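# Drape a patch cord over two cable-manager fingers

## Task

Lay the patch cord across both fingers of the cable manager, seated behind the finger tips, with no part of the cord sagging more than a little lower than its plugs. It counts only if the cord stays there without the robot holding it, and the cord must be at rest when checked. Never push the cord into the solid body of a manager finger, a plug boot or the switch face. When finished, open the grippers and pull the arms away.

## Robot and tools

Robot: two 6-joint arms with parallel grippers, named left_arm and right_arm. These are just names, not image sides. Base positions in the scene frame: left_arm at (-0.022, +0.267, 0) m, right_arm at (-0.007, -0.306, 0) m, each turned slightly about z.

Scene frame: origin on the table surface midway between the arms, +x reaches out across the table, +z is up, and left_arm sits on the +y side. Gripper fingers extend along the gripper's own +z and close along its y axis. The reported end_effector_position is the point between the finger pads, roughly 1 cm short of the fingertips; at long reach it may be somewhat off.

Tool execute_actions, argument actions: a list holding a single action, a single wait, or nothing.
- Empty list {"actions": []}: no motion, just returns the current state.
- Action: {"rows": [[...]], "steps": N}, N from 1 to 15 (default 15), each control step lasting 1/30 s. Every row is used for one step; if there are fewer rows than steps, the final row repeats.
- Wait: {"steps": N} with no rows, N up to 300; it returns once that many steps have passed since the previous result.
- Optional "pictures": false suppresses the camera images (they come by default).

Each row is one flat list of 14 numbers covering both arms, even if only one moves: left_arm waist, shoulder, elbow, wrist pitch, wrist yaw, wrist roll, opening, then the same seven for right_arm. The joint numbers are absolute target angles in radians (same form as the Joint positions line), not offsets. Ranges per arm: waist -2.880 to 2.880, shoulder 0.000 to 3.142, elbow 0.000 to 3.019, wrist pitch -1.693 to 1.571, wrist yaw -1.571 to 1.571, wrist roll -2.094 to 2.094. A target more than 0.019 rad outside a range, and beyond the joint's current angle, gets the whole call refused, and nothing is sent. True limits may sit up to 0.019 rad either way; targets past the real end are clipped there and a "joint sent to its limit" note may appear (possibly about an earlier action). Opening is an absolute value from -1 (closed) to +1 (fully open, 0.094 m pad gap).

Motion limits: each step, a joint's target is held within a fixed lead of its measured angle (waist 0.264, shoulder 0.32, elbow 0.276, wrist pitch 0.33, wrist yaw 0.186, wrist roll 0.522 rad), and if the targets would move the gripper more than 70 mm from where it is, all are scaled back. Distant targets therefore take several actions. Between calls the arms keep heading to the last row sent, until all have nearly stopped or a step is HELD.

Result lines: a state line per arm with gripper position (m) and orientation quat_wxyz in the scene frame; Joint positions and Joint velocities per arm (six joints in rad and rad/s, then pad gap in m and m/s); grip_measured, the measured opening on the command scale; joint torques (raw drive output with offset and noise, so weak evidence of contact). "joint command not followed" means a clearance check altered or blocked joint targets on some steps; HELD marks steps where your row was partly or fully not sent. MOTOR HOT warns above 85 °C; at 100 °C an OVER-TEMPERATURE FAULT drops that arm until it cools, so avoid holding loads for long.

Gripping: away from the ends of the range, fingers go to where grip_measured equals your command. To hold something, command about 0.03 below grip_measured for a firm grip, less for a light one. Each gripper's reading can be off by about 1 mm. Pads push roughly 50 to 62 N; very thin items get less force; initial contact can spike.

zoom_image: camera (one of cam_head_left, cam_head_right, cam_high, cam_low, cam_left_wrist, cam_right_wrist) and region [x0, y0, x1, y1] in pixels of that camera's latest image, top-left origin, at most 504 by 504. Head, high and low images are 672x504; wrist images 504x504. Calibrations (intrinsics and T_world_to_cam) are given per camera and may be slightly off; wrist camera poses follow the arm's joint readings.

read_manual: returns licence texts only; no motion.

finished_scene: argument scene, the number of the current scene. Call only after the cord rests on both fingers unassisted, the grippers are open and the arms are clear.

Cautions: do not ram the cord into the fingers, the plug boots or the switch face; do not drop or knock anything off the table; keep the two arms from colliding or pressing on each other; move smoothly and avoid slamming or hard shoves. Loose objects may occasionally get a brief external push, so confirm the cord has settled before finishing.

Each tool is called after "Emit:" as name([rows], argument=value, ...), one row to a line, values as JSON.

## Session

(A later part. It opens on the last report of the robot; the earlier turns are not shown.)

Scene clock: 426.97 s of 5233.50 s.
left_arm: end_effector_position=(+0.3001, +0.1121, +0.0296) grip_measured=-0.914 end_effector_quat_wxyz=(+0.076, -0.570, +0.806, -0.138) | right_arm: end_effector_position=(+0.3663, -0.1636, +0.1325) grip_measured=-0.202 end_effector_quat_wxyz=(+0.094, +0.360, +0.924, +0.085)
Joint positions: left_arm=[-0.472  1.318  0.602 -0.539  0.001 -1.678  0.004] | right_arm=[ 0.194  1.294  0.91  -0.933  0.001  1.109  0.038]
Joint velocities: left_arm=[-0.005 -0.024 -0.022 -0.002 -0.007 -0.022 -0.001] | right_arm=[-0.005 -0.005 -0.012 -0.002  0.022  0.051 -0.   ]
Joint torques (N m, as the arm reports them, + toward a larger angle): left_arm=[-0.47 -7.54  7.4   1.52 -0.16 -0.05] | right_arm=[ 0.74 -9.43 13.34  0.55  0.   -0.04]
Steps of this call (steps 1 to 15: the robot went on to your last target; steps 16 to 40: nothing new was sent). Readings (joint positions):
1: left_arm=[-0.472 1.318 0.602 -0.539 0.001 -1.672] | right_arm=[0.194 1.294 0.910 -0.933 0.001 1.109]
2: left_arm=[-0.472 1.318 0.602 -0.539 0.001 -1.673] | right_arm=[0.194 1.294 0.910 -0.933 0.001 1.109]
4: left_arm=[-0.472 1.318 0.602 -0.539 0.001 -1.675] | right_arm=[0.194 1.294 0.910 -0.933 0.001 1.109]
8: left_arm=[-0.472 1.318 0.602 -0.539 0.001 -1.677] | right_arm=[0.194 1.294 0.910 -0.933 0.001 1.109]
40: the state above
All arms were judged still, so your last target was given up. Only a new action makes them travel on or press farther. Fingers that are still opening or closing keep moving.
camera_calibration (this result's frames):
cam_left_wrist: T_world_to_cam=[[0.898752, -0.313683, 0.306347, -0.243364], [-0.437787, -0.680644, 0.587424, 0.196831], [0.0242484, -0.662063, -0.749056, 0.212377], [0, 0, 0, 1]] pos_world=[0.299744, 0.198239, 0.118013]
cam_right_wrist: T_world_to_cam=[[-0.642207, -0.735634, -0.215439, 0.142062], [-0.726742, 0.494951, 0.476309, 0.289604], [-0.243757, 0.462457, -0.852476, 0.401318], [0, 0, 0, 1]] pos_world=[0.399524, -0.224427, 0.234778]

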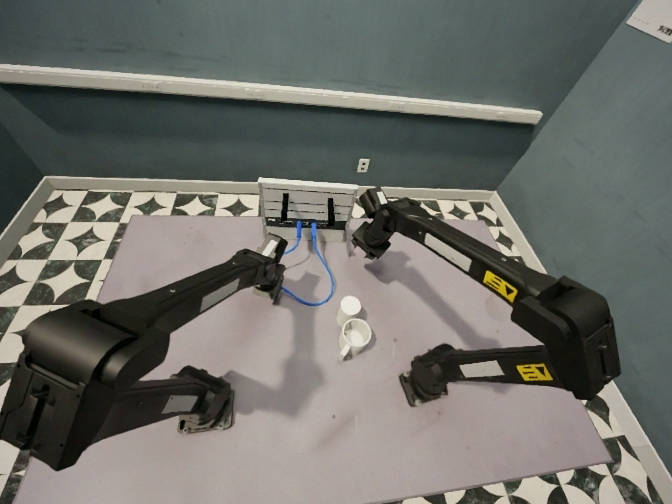

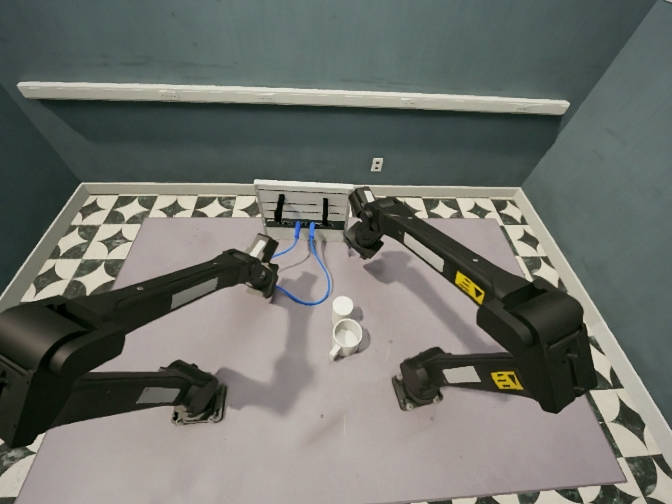

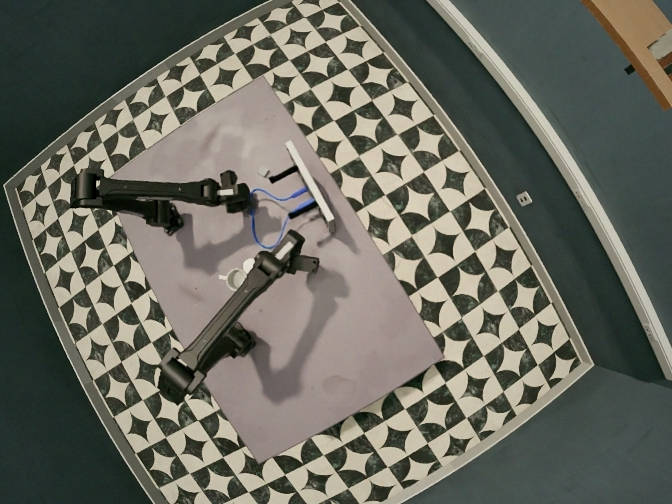

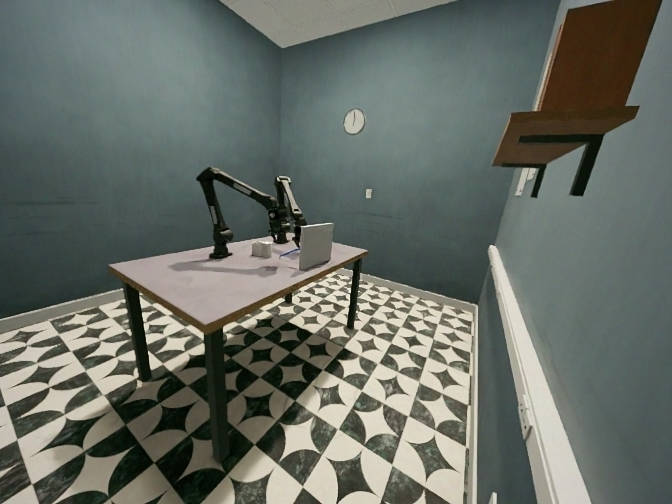

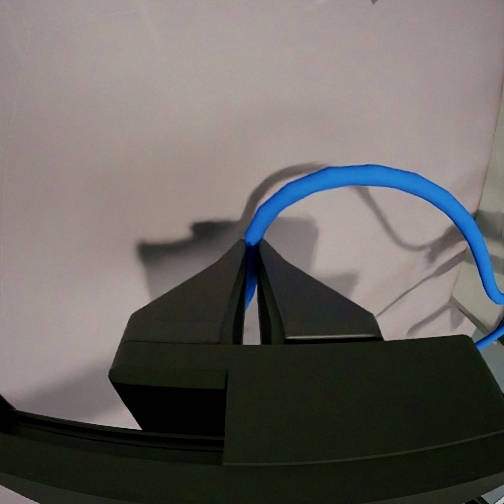

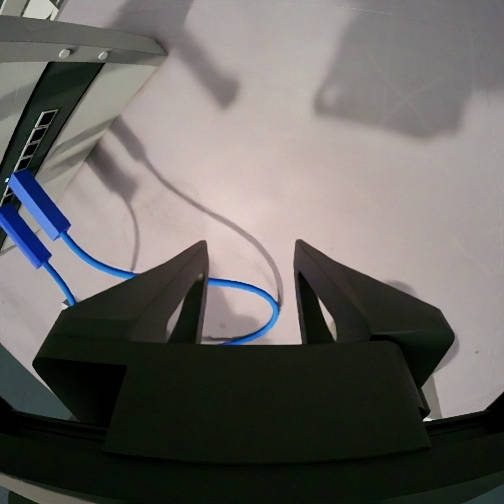

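Emit:
execute_actions([
  {"rows": [[-0.475,1.317,0.60,-0.52,0,-1.69,-0.94,0.515,1.49,0.90,-0.975,0,1.40,-0.2]], "steps": 15},
], pictures=false)

Emit:
execute_actions([
  {"steps": 30},
])

Scene clock: 436.53 s of 5233.50 s.
left_arm: end_effector_position=(+0.3001, +0.1121, +0.0296) grip_measured=-0.914 end_effector_quat_wxyz=(+0.076, -0.570, +0.806, -0.138) | right_arm: end_effector_position=(+0.2823, -0.0615, +0.0464) grip_measured=-0.201 end_effector_quat_wxyz=(-0.002, +0.329, +0.944, -0.001)
Joint positions: left_arm=[-0.472  1.318  0.602 -0.539  0.001 -1.678  0.004] | right_arm=[ 0.53   1.514  0.899 -0.96  -0.002  1.373  0.038]
Joint velocities: left_arm=[-0.024 -0.015 -0.002  0.002  0.051  0.037 -0.001] | right_arm=[-0.239 -0.063  0.007 -0.012  0.081  0.066 -0.001]
Joint torques (N m, as the arm reports them, + toward a larger angle): left_arm=[-0.45 -7.42  7.39  1.56 -0.16 -0.04] | right_arm=[  0.14 -12.62   8.39  -0.1    0.08   0.17]
Steps of this call (steps 1 to 90: nothing new was sent; then 6.07 s passed at rest; steps 91 to 105: all 15 steps of this action). Readings (joint positions):
91: left_arm=[-0.472 1.318 0.602 -0.539 0.001 -1.678] | right_arm=[0.206 1.301 0.910 -0.935 0.006 1.135]
92: left_arm=[-0.472 1.318 0.602 -0.539 0.001 -1.678] | right_arm=[0.231 1.312 0.910 -0.936 0.007 1.162]
94: left_arm=[-0.472 1.318 0.602 -0.539 0.001 -1.678] | right_arm=[0.315 1.356 0.910 -0.939 0.007 1.211]
98: left_arm=[-0.472 1.318 0.602 -0.539 0.001 -1.678] | right_arm=[0.504 1.470 0.910 -0.950 -0.002 1.308]
105: the state above

Scene clock: 437.53 s of 5233.50 s.
left_arm: end_effector_position=(+0.3001, +0.1121, +0.0296) grip_measured=-0.914 end_effector_quat_wxyz=(+0.076, -0.570, +0.806, -0.138) | right_arm: end_effector_position=(+0.2865, -0.0660, +0.0476) grip_measured=-0.201 end_effector_quat_wxyz=(-0.001, +0.345, +0.939, +0.000)
Joint positions: left_arm=[-0.472  1.318  0.602 -0.539  0.001 -1.678  0.004] | right_arm=[ 0.514  1.51   0.899 -0.96  -0.001  1.39   0.038]
Joint velocities: left_arm=[-0.005 -0.005 -0.002  0.007 -0.022 -0.022 -0.001] | right_arm=[-0.005 -0.015  0.002  0.007 -0.037 -0.007  0.   ]
Joint torques (N m, as the arm reports them, + toward a larger angle): left_arm=[-0.48 -7.66  7.44  1.54 -0.16 -0.03] | right_arm=[  0.34 -13.21   8.44  -0.13   0.16   0.13]
Steps of this call (steps 1 to 30: the robot went on to your last target). Readings (joint positions):
1: left_arm=[-0.472 1.318 0.602 -0.539 0.001 -1.678] | right_arm=[0.523 1.512 0.899 -0.960 -0.002 1.376]
2: left_arm=[-0.472 1.318 0.602 -0.539 0.001 -1.678] | right_arm=[0.518 1.512 0.899 -0.960 -0.002 1.379]
4: left_arm=[-0.472 1.318 0.602 -0.539 0.001 -1.678] | right_arm=[0.514 1.510 0.899 -0.960 -0.001 1.383]
8: left_arm=[-0.472 1.318 0.602 -0.539 0.001 -1.678] | right_arm=[0.514 1.510 0.899 -0.960 -0.001 1.387]
30: the state above
All arms were judged still, so your last target was given up. Only a new action makes them travel on or press farther. Fingers that are still opening or closing keep moving.
camera_calibration (this result's frames):
cam_left_wrist: T_world_to_cam=[[0.898752, -0.313683, 0.306347, -0.243364], [-0.437787, -0.680644, 0.587424, 0.196831], [0.0242484, -0.662063, -0.749056, 0.212377], [0, 0, 0, 1]] pos_world=[0.299744, 0.198239, 0.118013]
cam_right_wrist: T_world_to_cam=[[-0.637102, -0.770728, 0.00891931, 0.129818], [-0.619635, 0.519019, 0.588788, 0.189288], [-0.458425, 0.369591, -0.808238, 0.317632], [0, 0, 0, 1]] pos_world=[0.345607, -0.115583, 0.144114]

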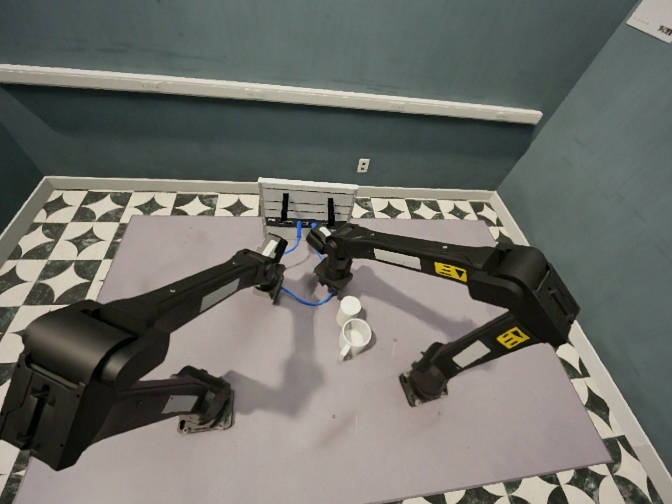

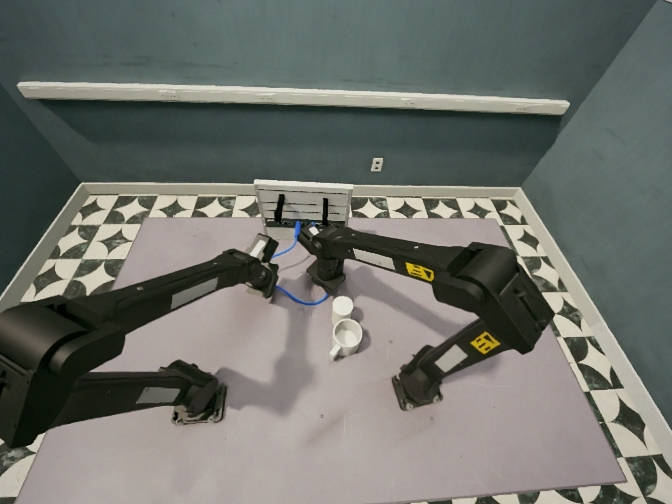

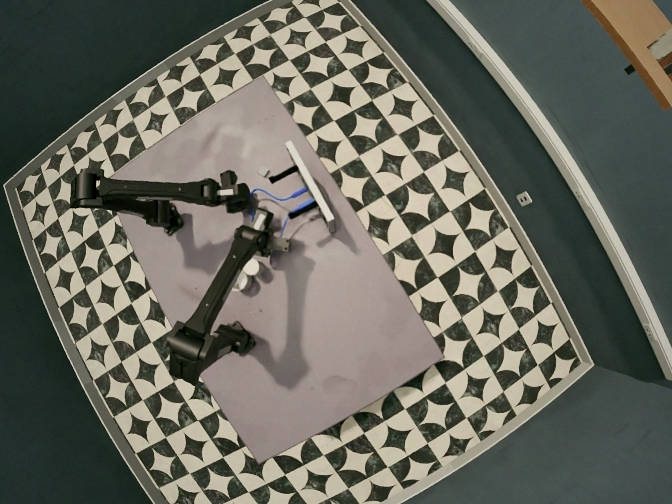

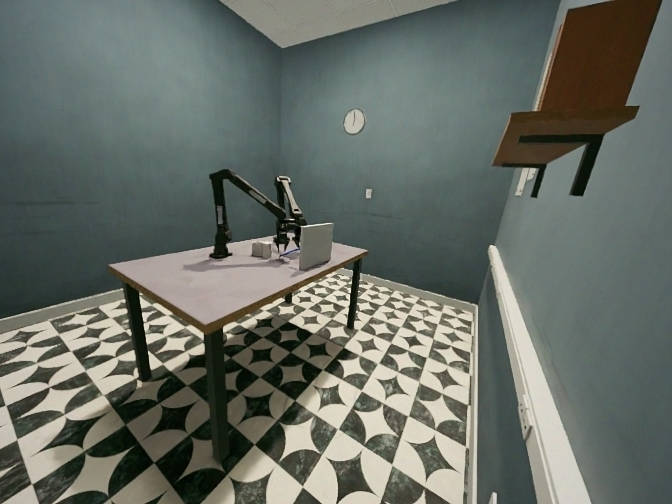

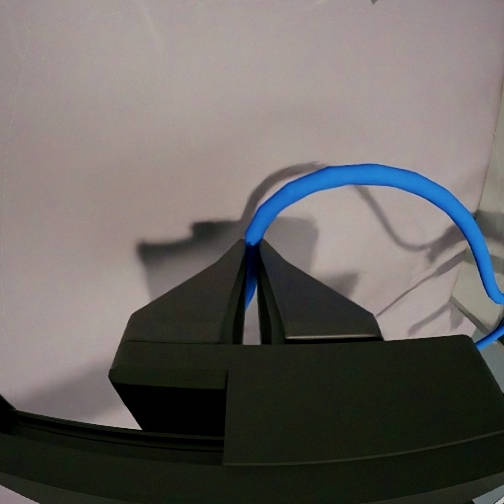

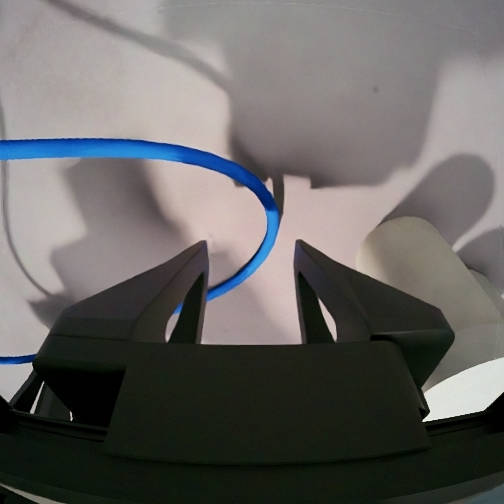

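Emit:
execute_actions([
  {"rows": [[-0.475,1.317,0.60,-0.52,0,-1.69,-0.94,0.515,1.51,0.85,-0.90,0,1.40,-0.2],[-0.475,1.317,0.60,-0.52,0,-1.69,-0.94,0.515,1.51,0.85,-0.90,0,1.40,-0.2],[-0.475,1.317,0.60,-0.52,0,-1.69,-0.94,0.515,1.51,0.85,-0.90,0,1.40,-0.2],[-0.475,1.317,0.60,-0.52,0,-1.69,-0.94,0.515,1.51,0.85,-0.90,0,1.40,-0.2],[-0.475,1.317,0.60,-0.52,0,-1.69,-0.94,0.515,1.51,0.85,-0.90,0,1.40,-0.2],[-0.475,1.317,0.60,-0.52,0,-1.69,-0.94,0.515,1.55,0.812,-0.825,0,1.40,-0.2]], "steps": 15},
], pictures=false)

Emit:
execute_actions([
  {"steps": 15},
])

Scene clock: 451.50 s of 5233.50 s.
left_arm: end_effector_position=(+0.3001, +0.1121, +0.0296) grip_measured=-0.914 end_effector_quat_wxyz=(+0.076, -0.570, +0.806, -0.138) | right_arm: end_effector_position=(+0.2756, -0.0749, +0.0113) grip_measured=-0.201 end_effector_quat_wxyz=(-0.001, +0.345, +0.939, +0.000)
Joint positions: left_arm=[-0.472  1.318  0.602 -0.539  0.001 -1.678  0.004] | right_arm=[ 0.514  1.545  0.819 -0.845 -0.001  1.39   0.038]
Joint velocities: left_arm=[ 0.005 -0.005  0.007  0.002  0.022  0.051 -0.   ] | right_arm=[ 0.005 -0.005 -0.007  0.012  0.037 -0.022 -0.   ]
Joint torques (N m, as the arm reports them, + toward a larger angle): left_arm=[-0.52 -7.48  7.44  1.53 -0.16 -0.04] | right_arm=[  0.68 -10.64   7.02   1.23   0.09   0.17]
Steps of this call (steps 1 to 90: nothing new was sent; then 10.47 s passed at rest; steps 91 to 105: all 15 steps of this action). Readings (joint positions):
91: left_arm=[-0.472 1.318 0.602 -0.539 0.001 -1.678] | right_arm=[0.514 1.510 0.894 -0.950 -0.001 1.390]
92: left_arm=[-0.472 1.318 0.602 -0.539 0.001 -1.678] | right_arm=[0.514 1.510 0.885 -0.935 -0.001 1.390]
94: left_arm=[-0.472 1.318 0.602 -0.539 0.001 -1.678] | right_arm=[0.514 1.510 0.868 -0.922 -0.001 1.390]
98: left_arm=[-0.472 1.318 0.602 -0.539 0.001 -1.678] | right_arm=[0.514 1.518 0.833 -0.865 -0.001 1.390]
105: the state above

Scene clock: 452.00 s of 5233.50 s.
left_arm: end_effector_position=(+0.3001, +0.1121, +0.0296) grip_measured=-0.914 end_effector_quat_wxyz=(+0.076, -0.570, +0.806, -0.138) | right_arm: end_effector_position=(+0.2760, -0.0746, +0.0113) grip_measured=-0.201 end_effector_quat_wxyz=(-0.000, +0.345, +0.939, +0.001)
Joint positions: left_arm=[-0.472  1.318  0.602 -0.539  0.001 -1.678  0.004] | right_arm=[ 0.514  1.545  0.819 -0.843 -0.001  1.39   0.038]
Joint velocities: left_arm=[-0.005 -0.005 -0.007 -0.002 -0.007  0.022 -0.001] | right_arm=[-0.015  0.005  0.007 -0.012  0.007 -0.022 -0.   ]
Joint torques (N m, as the arm reports them, + toward a larger angle): left_arm=[-0.62 -7.6   7.41  1.48 -0.17 -0.03] | right_arm=[  0.78 -10.44   6.92   1.31   0.13   0.2 ]
Steps of this call (steps 1 to 15: the robot went on to your last target). Readings (joint positions):
1: left_arm=[-0.472 1.318 0.602 -0.539 0.001 -1.678] | right_arm=[0.514 1.545 0.819 -0.845 -0.001 1.390]
2: left_arm=[-0.472 1.318 0.602 -0.539 0.001 -1.678] | right_arm=[0.514 1.545 0.819 -0.843 -0.001 1.390]
4: left_arm=[-0.472 1.318 0.602 -0.539 0.001 -1.678] | right_arm=[0.514 1.545 0.819 -0.843 -0.001 1.390]
8: left_arm=[-0.472 1.318 0.602 -0.539 0.001 -1.678] | right_arm=[0.514 1.545 0.819 -0.843 -0.001 1.390]
15: the state above
All arms were judged still, so your last target was given up. Only a new action makes them travel on or press farther. Fingers that are still opening or closing keep moving.
camera_calibration (this result's frames):
cam_left_wrist: T_world_to_cam=[[0.898752, -0.313683, 0.306347, -0.243364], [-0.437787, -0.680644, 0.587424, 0.196831], [0.0242484, -0.662063, -0.749056, 0.212377], [0, 0, 0, 1]] pos_world=[0.299744, 0.198239, 0.118013]
cam_right_wrist: T_world_to_cam=[[-0.637702, -0.770251, 0.00704856, 0.117057], [-0.620108, 0.518781, 0.5885, 0.208732], [-0.45695, 0.370917, -0.808466, 0.286353], [0, 0, 0, 1]] pos_world=[0.334933, -0.124336, 0.107842]

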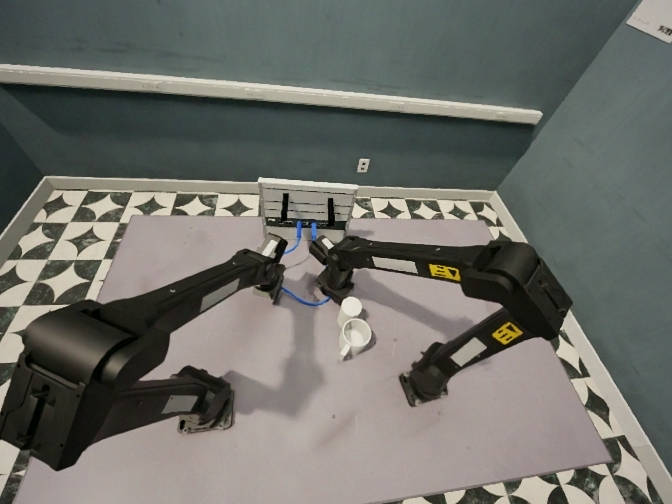

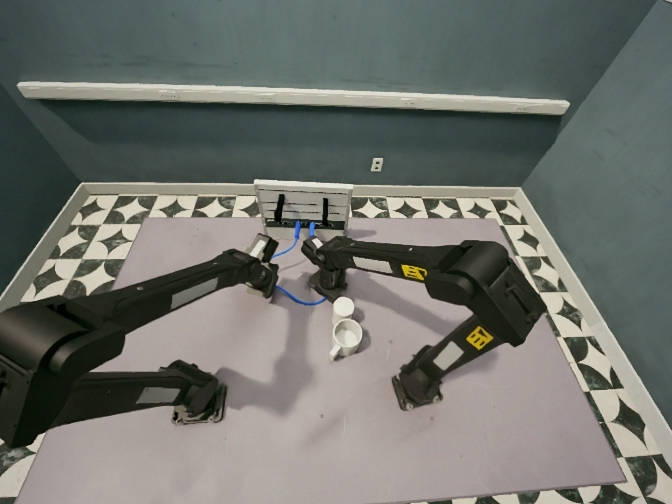

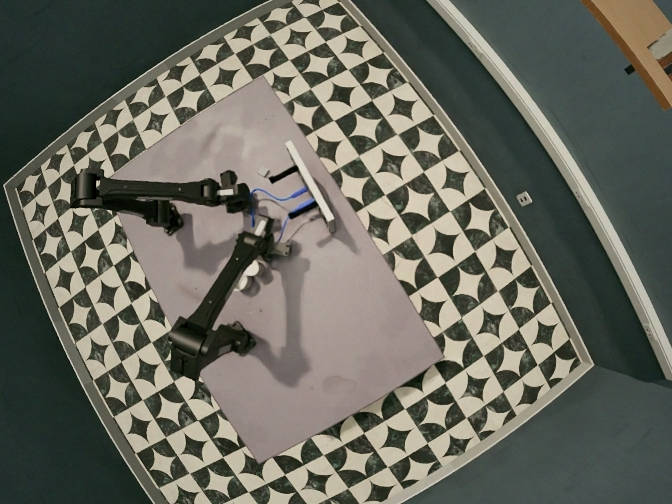

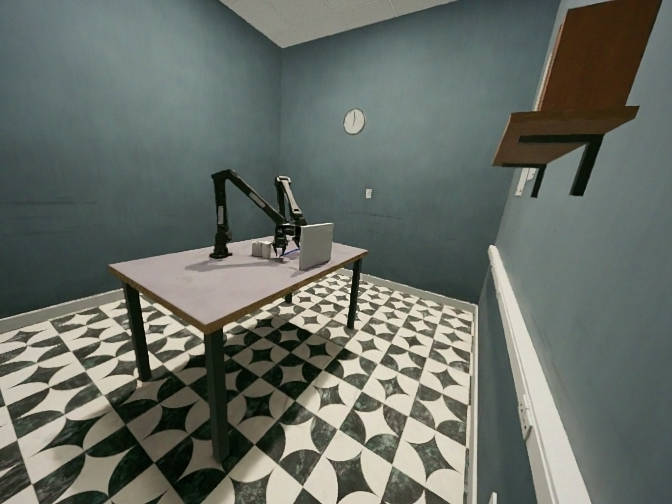

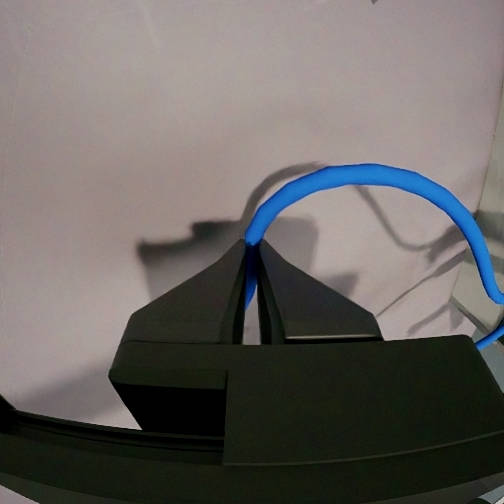

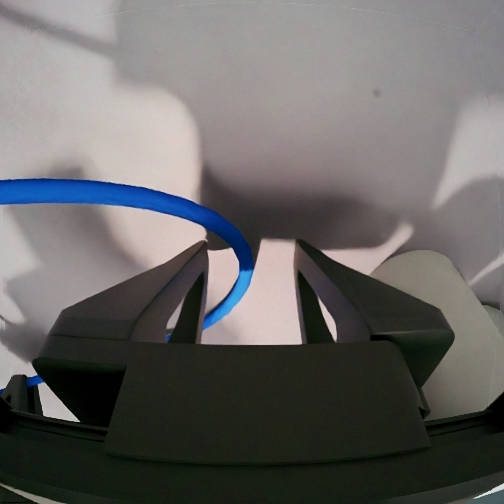

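Emit:
execute_actions([
  {"rows": [[-0.475,1.317,0.60,-0.52,0,-1.69,-0.94,0.515,1.55,0.812,-0.825,0,1.40,-0.94]], "steps": 15},
], pictures=false)

Emit:
execute_actions([
  {"rows": [[-0.455,1.33,0.79,-0.70,0,-1.72,-0.94,0.45,1.49,0.94,-0.90,0,1.56,-0.94]], "steps": 15},
], pictures=false)

Emit:
execute_actions([
  {"rows": [[-0.43,1.35,0.95,-0.86,0,-1.75,-0.94,0.385,1.435,1.045,-0.965,0,1.73,-0.94]], "steps": 15},
], pictures=false)

Emit:
execute_actions([
  {"rows": [[-0.402,1.368,1.111,-1.025,0,-1.79,-0.94,0.318,1.378,1.146,-1.027,0,1.90,-0.94]], "steps": 15},
], pictures=false)

Emit:
execute_actions([
  {"steps": 30},
])

Emit:
zoom_image(camera="cam_head_left", region=[220, 140, 400, 320])

Scene clock: 468.93 s of 5233.50 s.
left_arm: end_effector_position=(+0.3001, +0.1121, +0.0296) grip_measured=-0.914 end_effector_quat_wxyz=(+0.076, -0.570, +0.806, -0.138) | right_arm: end_effector_position=(+0.2765, -0.0742, +0.0113) grip_measured=-0.914 end_effector_quat_wxyz=(+0.000, +0.345, +0.939, +0.002)
Joint positions: left_arm=[-0.472  1.318  0.602 -0.539  0.001 -1.678  0.004] | right_arm=[ 0.514  1.545  0.819 -0.841 -0.001  1.39   0.004]
Joint velocities: left_arm=[ 0.005 -0.005 -0.022 -0.022  0.051  0.037  0.   ] | right_arm=[ 0.015 -0.015 -0.012  0.017  0.051  0.007 -0.   ]
Joint torques (N m, as the arm reports them, + toward a larger angle): left_arm=[-0.56 -7.37  7.47  1.53 -0.16 -0.03] | right_arm=[  1.   -10.84   6.9    1.44   0.12   0.16]
Steps of this call (steps 1 to 90: nothing new was sent; then 13.43 s passed at rest; steps 91 to 105: all 15 steps of this action). Readings (joint positions):
91: left_arm=[-0.472 1.318 0.602 -0.539 0.001 -1.678] | right_arm=[0.514 1.545 0.819 -0.843 -0.001 1.390]
92: left_arm=[-0.472 1.318 0.602 -0.539 0.001 -1.678] | right_arm=[0.514 1.545 0.819 -0.843 -0.001 1.390]
94: left_arm=[-0.472 1.318 0.602 -0.539 0.001 -1.678] | right_arm=[0.514 1.545 0.819 -0.843 -0.001 1.390]
98: left_arm=[-0.472 1.318 0.602 -0.539 0.001 -1.678] | right_arm=[0.514 1.545 0.819 -0.841 -0.001 1.390]
105: the state above

Scene clock: 469.43 s of 5233.50 s.
left_arm: end_effector_position=(+0.3384, +0.0951, +0.0796) grip_measured=-0.914 end_effector_quat_wxyz=(+0.077, -0.583, +0.796, -0.143) | right_arm: end_effector_position=(+0.3160, -0.0779, +0.0508) grip_measured=-0.914 end_effector_quat_wxyz=(+0.019, +0.447, +0.894, +0.035)
Joint positions: left_arm=[-0.469  1.327  0.77  -0.688  0.001 -1.708  0.004] | right_arm=[ 0.444  1.497  0.893 -0.886 -0.     1.543  0.004]
Joint velocities: left_arm=[-0.024  0.005 -0.002 -0.022 -0.022 -0.022  0.001] | right_arm=[-0.015 -0.005 -0.002 -0.002 -0.051  0.051  0.   ]
Joint torques (N m, as the arm reports them, + toward a larger angle): left_arm=[ 0.75 -8.07 10.03  0.53 -0.16 -0.08] | right_arm=[  0.91 -11.63  12.68   0.25   0.02   0.1 ]
Steps of this call (steps 1 to 15: all 15 steps of this action). Readings (joint positions):
1: left_arm=[-0.472 1.320 0.618 -0.575 0.001 -1.683] | right_arm=[0.510 1.544 0.824 -0.850 -0.002 1.415]
2: left_arm=[-0.472 1.325 0.645 -0.626 0.001 -1.689] | right_arm=[0.501 1.542 0.834 -0.865 -0.002 1.441]
4: left_arm=[-0.471 1.330 0.704 -0.671 0.001 -1.696] | right_arm=[0.474 1.533 0.858 -0.880 -0.002 1.480]
8: left_arm=[-0.469 1.328 0.769 -0.678 0.001 -1.703] | right_arm=[0.444 1.506 0.890 -0.882 -0.000 1.521]
15: the state above

Scene clock: 469.93 s of 5233.50 s.
left_arm: end_effector_position=(+0.3666, +0.0960, +0.1233) grip_measured=-0.914 end_effector_quat_wxyz=(+0.071, -0.608, +0.780, -0.132) | right_arm: end_effector_position=(+0.3562, -0.0822, +0.1081) grip_measured=-0.914 end_effector_quat_wxyz=(+0.037, +0.545, +0.834, +0.079)
Joint positions: left_arm=[-0.438  1.345  0.923 -0.848  0.001 -1.738  0.004] | right_arm=[ 0.381  1.439  0.994 -0.951 -0.     1.712  0.004]
Joint velocities: left_arm=[-0.005  0.015  0.007 -0.012 -0.037 -0.007  0.   ] | right_arm=[-0.015  0.005  0.007 -0.046  0.007  0.051  0.   ]
Joint torques (N m, as the arm reports them, + toward a larger angle): left_arm=[ 0.23 -8.72 10.9   0.47 -0.17 -0.02] | right_arm=[  0.71 -11.45  13.75   0.55   0.04   0.17]
Steps of this call (steps 1 to 15: all 15 steps of this action). Readings (joint positions):
1: left_arm=[-0.467 1.330 0.787 -0.727 0.001 -1.713] | right_arm=[0.441 1.497 0.898 -0.898 -0.001 1.566]
2: left_arm=[-0.463 1.337 0.814 -0.782 0.001 -1.719] | right_arm=[0.434 1.496 0.906 -0.915 -0.001 1.591]
4: left_arm=[-0.450 1.346 0.868 -0.829 0.001 -1.726] | right_arm=[0.414 1.488 0.930 -0.936 -0.001 1.631]
8: left_arm=[-0.438 1.345 0.922 -0.839 0.001 -1.733] | right_arm=[0.383 1.461 0.979 -0.948 -0.000 1.683]
15: the state above

Scene clock: 470.43 s of 5233.50 s.
left_arm: end_effector_position=(+0.3899, +0.0993, +0.1736) grip_measured=-0.914 end_effector_quat_wxyz=(+0.065, -0.635, +0.760, -0.123) | right_arm: end_effector_position=(+0.3893, -0.0972, +0.1684) grip_measured=-0.915 end_effector_quat_wxyz=(+0.050, +0.637, +0.760, +0.124)
Joint positions: left_arm=[-0.41   1.361  1.082 -1.012  0.001 -1.778  0.004] | right_arm=[ 0.314  1.381  1.09  -1.011 -0.001  1.881  0.004]
Joint velocities: left_arm=[-0.015  0.005 -0.022 -0.007  0.007 -0.095 -0.   ] | right_arm=[ 0.005 -0.015 -0.007 -0.022  0.007  0.066 -0.001]
Joint torques (N m, as the arm reports them, + toward a larger angle): left_arm=[ 0.22 -9.71 11.43  0.25 -0.15 -0.04] | right_arm=[  0.02 -11.6   15.13   0.62   0.05   0.14]
Steps of this call (steps 1 to 15: all 15 steps of this action). Readings (joint positions):
1: left_arm=[-0.436 1.349 0.941 -0.888 0.001 -1.745] | right_arm=[0.378 1.438 0.998 -0.962 -0.001 1.735]
2: left_arm=[-0.433 1.357 0.970 -0.944 0.001 -1.752] | right_arm=[0.372 1.438 1.006 -0.978 -0.001 1.759]
4: left_arm=[-0.422 1.366 1.027 -0.993 0.001 -1.762] | right_arm=[0.350 1.430 1.027 -0.998 -0.001 1.798]
8: left_arm=[-0.410 1.362 1.082 -1.004 0.001 -1.771] | right_arm=[0.316 1.405 1.073 -1.010 -0.001 1.851]
15: the state above

Scene clock: 471.43 s of 5233.50 s.
left_arm: end_effector_position=(+0.3899, +0.0993, +0.1736) grip_measured=-0.914 end_effector_quat_wxyz=(+0.065, -0.635, +0.760, -0.123) | right_arm: end_effector_position=(+0.3891, -0.0973, +0.1683) grip_measured=-0.915 end_effector_quat_wxyz=(+0.050, +0.640, +0.757, +0.124)
Joint positions: left_arm=[-0.41   1.361  1.082 -1.012  0.001 -1.779  0.004] | right_arm=[ 0.314  1.381  1.09  -1.012 -0.001  1.889  0.004]
Joint velocities: left_arm=[-0.015  0.015  0.007 -0.002  0.051  0.022 -0.002] | right_arm=[-0.015  0.005 -0.017  0.002 -0.051 -0.051 -0.   ]
Joint torques (N m, as the arm reports them, + toward a larger angle): left_arm=[ 0.42 -9.57 11.45  0.25 -0.16 -0.04] | right_arm=[  0.84 -11.4   14.96   0.52   0.03   0.15]
Steps of this call (steps 1 to 15: the robot went on to your last target; steps 16 to 30: nothing new was sent). Readings (joint positions):
1: left_arm=[-0.410 1.361 1.082 -1.012 0.001 -1.778] | right_arm=[0.314 1.381 1.090 -1.012 -0.001 1.883]
2: left_arm=[-0.410 1.361 1.082 -1.012 0.001 -1.778] | right_arm=[0.314 1.381 1.090 -1.012 -0.001 1.884]
4: left_arm=[-0.410 1.361 1.082 -1.012 0.001 -1.778] | right_arm=[0.314 1.381 1.090 -1.012 -0.001 1.886]
8: left_arm=[-0.410 1.361 1.082 -1.012 0.001 -1.779] | right_arm=[0.314 1.381 1.090 -1.012 -0.001 1.888]
30: the state above
All arms were judged still, so your last target was given up. Only a new action makes them travel on or press farther. Fingers that are still opening or closing keep moving.
camera_calibration (this result's frames):
cam_left_wrist: T_world_to_cam=[[0.949469, -0.163668, 0.267807, -0.400148], [-0.298957, -0.731411, 0.612913, 0.0893092], [0.0955633, -0.662005, -0.743382, 0.280799], [0, 0, 0, 1]] pos_world=[0.379794, 0.18572, 0.261164]
cam_right_wrist: T_world_to_cam=[[-0.955846, -0.164689, -0.243383, 0.39545], [-0.285148, 0.720032, 0.632649, 0.0800914], [0.0710532, 0.674115, -0.735201, 0.285108], [0, 0, 0, 1]] pos_world=[0.38057, -0.184738, 0.255188]

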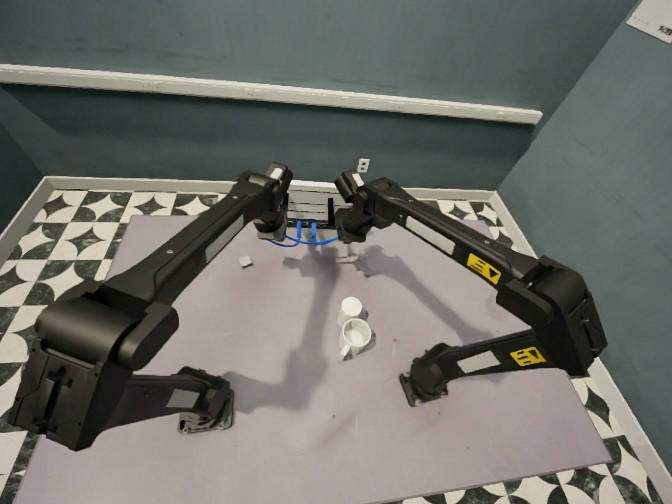

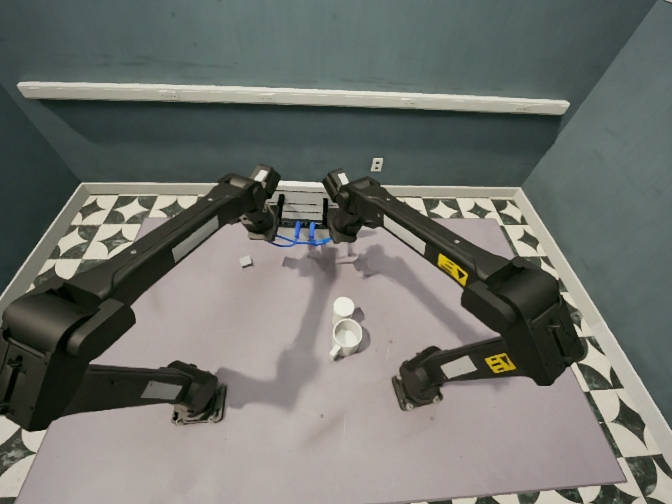

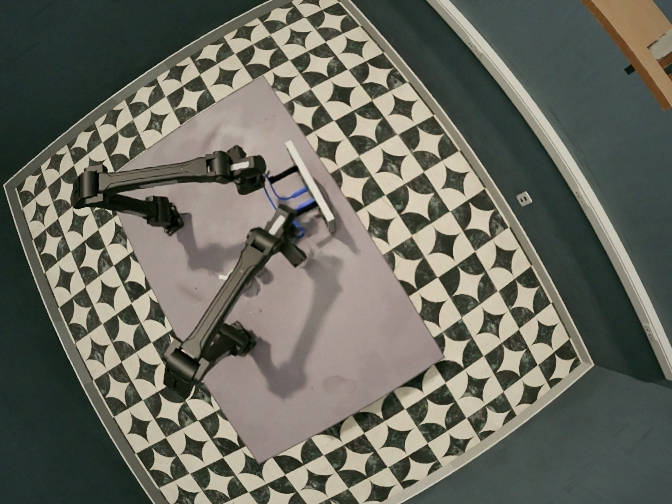

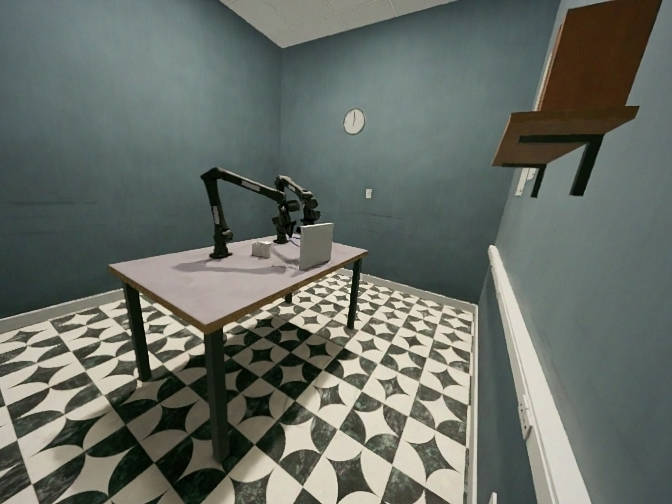

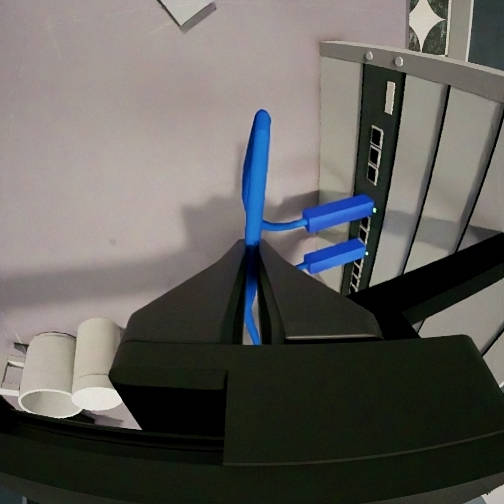

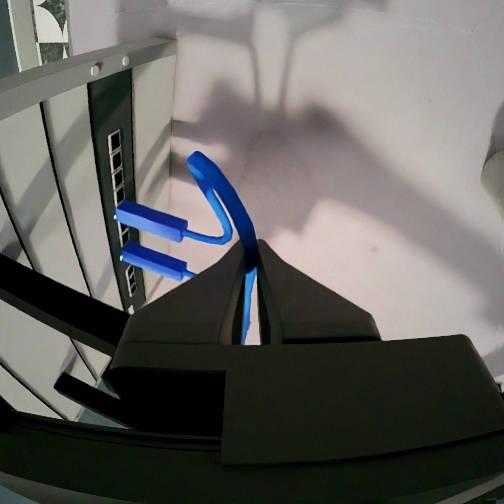

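Region (220, 140, 400, 320) of cam_head_left's 672x504 image, scaled by 2.800, with more detail than that image has.

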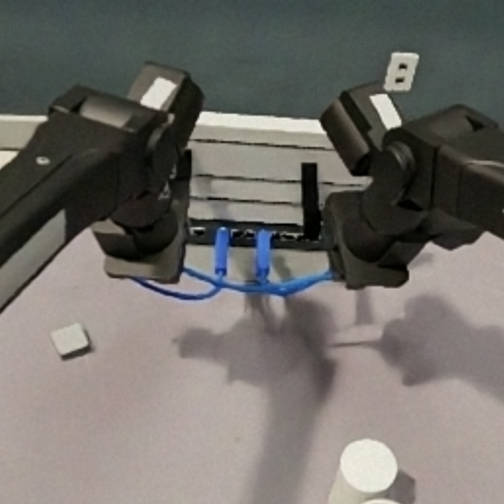

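Emit:
execute_actions([
  {"rows": [[-0.395,1.37,1.22,-1.135,0,-1.84,-0.94,0.306,1.375,1.25,-1.135,0,1.98,-0.94]], "steps": 15},
], pictures=false)

Emit:
execute_actions([
  {"rows": [[-0.388,1.372,1.33,-1.244,0,-1.90,-0.94,0.295,1.372,1.355,-1.241,0,2.06,-0.94]], "steps": 15},
], pictures=false)

Emit:
execute_actions([
  {"steps": 30},
])

Emit:
zoom_image(camera="cam_head_left", region=[220, 120, 400, 300])

Scene clock: 484.83 s of 5233.50 s.
left_arm: end_effector_position=(+0.3961, +0.0975, +0.2070) grip_measured=-0.914 end_effector_quat_wxyz=(+0.058, -0.655, +0.744, -0.117) | right_arm: end_effector_position=(+0.3976, -0.0932, +0.2063) grip_measured=-0.915 end_effector_quat_wxyz=(+0.044, +0.669, +0.732, +0.124)
Joint positions: left_arm=[-0.409  1.368  1.182 -1.122  0.001 -1.828  0.004] | right_arm=[ 0.313  1.384  1.195 -1.119 -0.001  1.966  0.004]
Joint velocities: left_arm=[-0.005 -0.015  0.002 -0.017 -0.095  0.007  0.   ] | right_arm=[-0.015 -0.005 -0.002  0.017 -0.007 -0.022 -0.   ]
Joint torques (N m, as the arm reports them, + toward a larger angle): left_arm=[  1.18 -10.61  12.27   0.29  -0.16   0.02] | right_arm=[  0.24 -12.22  15.07   0.26   0.08   0.12]
Steps of this call (steps 1 to 90: nothing new was sent; then 9.90 s passed at rest; steps 91 to 105: all 15 steps of this action). Readings (joint positions):
91: left_arm=[-0.410 1.363 1.094 -1.038 0.001 -1.787] | right_arm=[0.314 1.382 1.100 -1.037 -0.001 1.902]
92: left_arm=[-0.410 1.367 1.111 -1.075 0.001 -1.796] | right_arm=[0.314 1.385 1.116 -1.073 -0.001 1.916]
94: left_arm=[-0.410 1.369 1.146 -1.108 0.001 -1.808] | right_arm=[0.314 1.385 1.150 -1.107 -0.001 1.935]
98: left_arm=[-0.409 1.368 1.181 -1.118 0.001 -1.820] | right_arm=[0.313 1.384 1.194 -1.115 -0.001 1.955]
105: the state above

Scene clock: 485.33 s of 5233.50 s.
left_arm: end_effector_position=(+0.4028, +0.0986, +0.2477) grip_measured=-0.914 end_effector_quat_wxyz=(-0.055, +0.679, -0.722, +0.118) | right_arm: end_effector_position=(+0.4040, -0.0958, +0.2429) grip_measured=-0.915 end_effector_quat_wxyz=(+0.039, +0.702, +0.701, +0.122)
Joint positions: left_arm=[-0.401  1.369  1.291 -1.231  0.001 -1.887  0.004] | right_arm=[ 0.302  1.386  1.296 -1.224 -0.001  2.046  0.004]
Joint velocities: left_arm=[-0.015  0.005  0.002 -0.012 -0.007 -0.051  0.   ] | right_arm=[-0.015 -0.005  0.017 -0.007  0.081 -0.007  0.   ]
Joint torques (N m, as the arm reports them, + toward a larger angle): left_arm=[  0.75 -10.31  12.47   0.22  -0.16  -0.06] | right_arm=[ -0.04 -13.26  15.56   0.33   0.06   0.1 ]
Steps of this call (steps 1 to 15: all 15 steps of this action). Readings (joint positions):
1: left_arm=[-0.408 1.369 1.194 -1.148 0.001 -1.838] | right_arm=[0.312 1.385 1.205 -1.143 -0.001 1.980]
2: left_arm=[-0.407 1.374 1.214 -1.185 0.001 -1.848] | right_arm=[0.311 1.388 1.221 -1.178 -0.001 1.994]
4: left_arm=[-0.404 1.376 1.253 -1.217 0.001 -1.863] | right_arm=[0.306 1.387 1.255 -1.213 -0.001 2.014]
8: left_arm=[-0.401 1.370 1.291 -1.226 0.001 -1.878] | right_arm=[0.302 1.386 1.295 -1.220 -0.001 2.035]
15: the state above

Scene clock: 486.33 s of 5233.50 s.
left_arm: end_effector_position=(+0.4028, +0.0986, +0.2477) grip_measured=-0.914 end_effector_quat_wxyz=(-0.055, +0.680, -0.721, +0.118) | right_arm: end_effector_position=(+0.4040, -0.0958, +0.2429) grip_measured=-0.915 end_effector_quat_wxyz=(+0.038, +0.703, +0.700, +0.122)
Joint positions: left_arm=[-0.401  1.369  1.291 -1.231  0.001 -1.889  0.004] | right_arm=[ 0.302  1.386  1.296 -1.224 -0.001  2.049  0.004]
Joint velocities: left_arm=[-0.005 -0.005 -0.007  0.012  0.022 -0.007 -0.   ] | right_arm=[ 0.005 -0.005 -0.007 -0.002  0.007  0.066  0.   ]
Joint torques (N m, as the arm reports them, + toward a larger angle): left_arm=[ 0.67 -9.71 12.53  0.26 -0.17 -0.02] | right_arm=[  0.65 -13.06  15.6    0.39   0.07   0.14]
Steps of this call (steps 1 to 15: the robot went on to your last target; steps 16 to 30: nothing new was sent). Readings (joint positions):
1: left_arm=[-0.401 1.369 1.291 -1.231 0.001 -1.887] | right_arm=[0.302 1.386 1.296 -1.224 -0.001 2.047]
2: left_arm=[-0.401 1.369 1.291 -1.231 0.001 -1.888] | right_arm=[0.302 1.386 1.296 -1.224 -0.001 2.047]
4: left_arm=[-0.401 1.369 1.291 -1.231 0.001 -1.889] | right_arm=[0.302 1.386 1.296 -1.224 -0.001 2.048]
8: left_arm=[-0.401 1.369 1.291 -1.231 0.001 -1.889] | right_arm=[0.302 1.386 1.296 -1.224 -0.001 2.049]
30: the state above
All arms were judged still, so your last target was given up. Only a new action makes them travel on or press farther. Fingers that are still opening or closing keep moving.
camera_calibration (this result's frames):
cam_left_wrist: T_world_to_cam=[[0.968842, -0.0476099, 0.24306, -0.445528], [-0.196039, -0.747172, 0.635061, 0.00186138], [0.151373, -0.662923, -0.733225, 0.309194], [0, 0, 0, 1]] pos_world=[0.385207, 0.185151, 0.333817]
cam_right_wrist: T_world_to_cam=[[-0.975935, 0.00432322, -0.21802, 0.44622], [-0.1447, 0.735128, 0.662306, -0.0264827], [0.163136, 0.677915, -0.716811, 0.296558], [0, 0, 0, 1]] pos_world=[0.38327, -0.183502, 0.3274]

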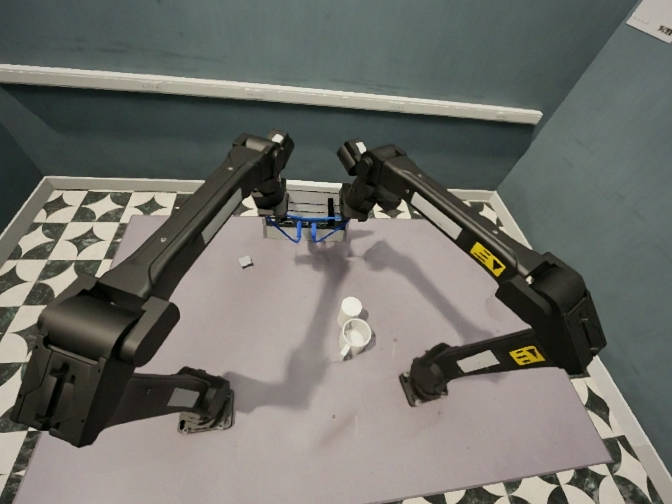

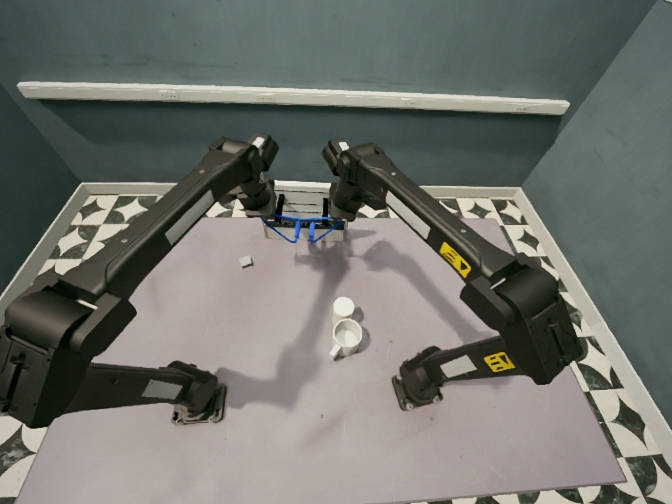

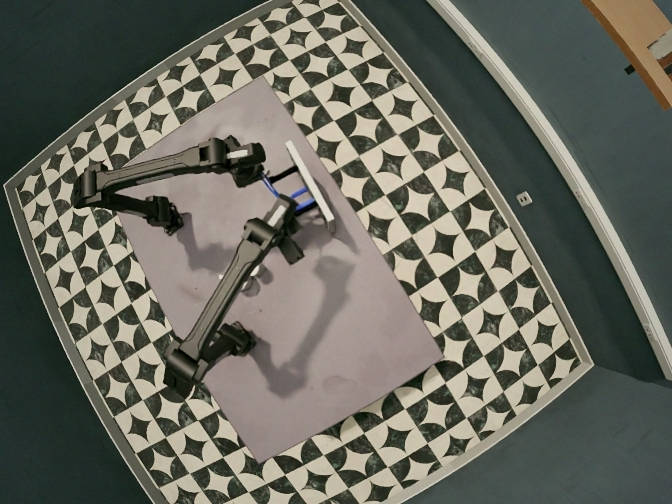

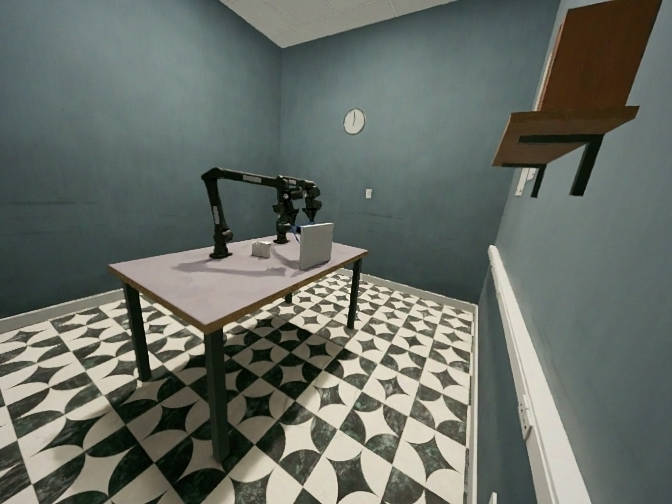

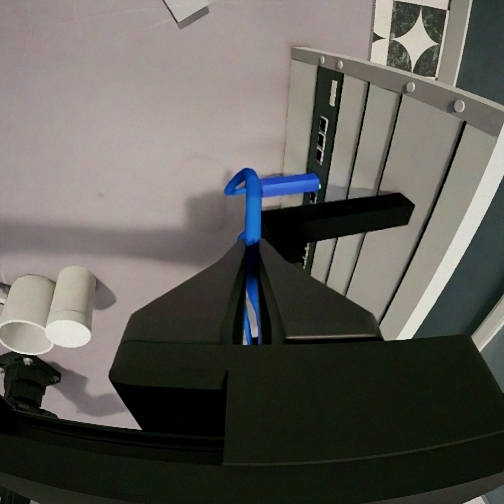

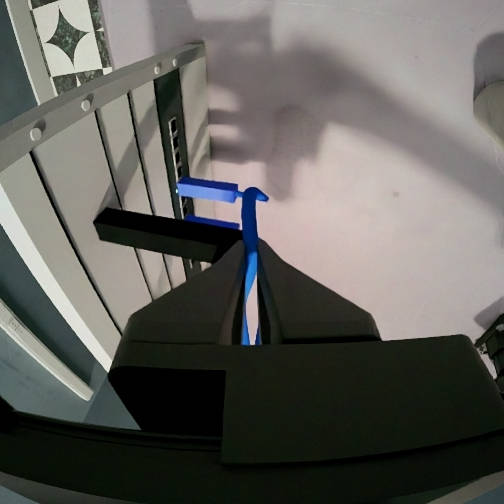

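Region (220, 120, 400, 300) of cam_head_left's 672x504 image, scaled by 2.800, with more detail than that image has.

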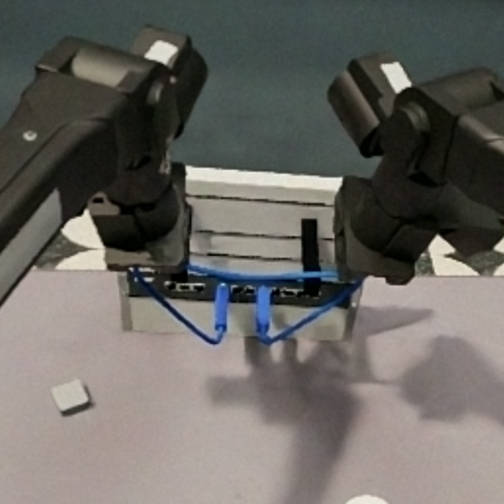

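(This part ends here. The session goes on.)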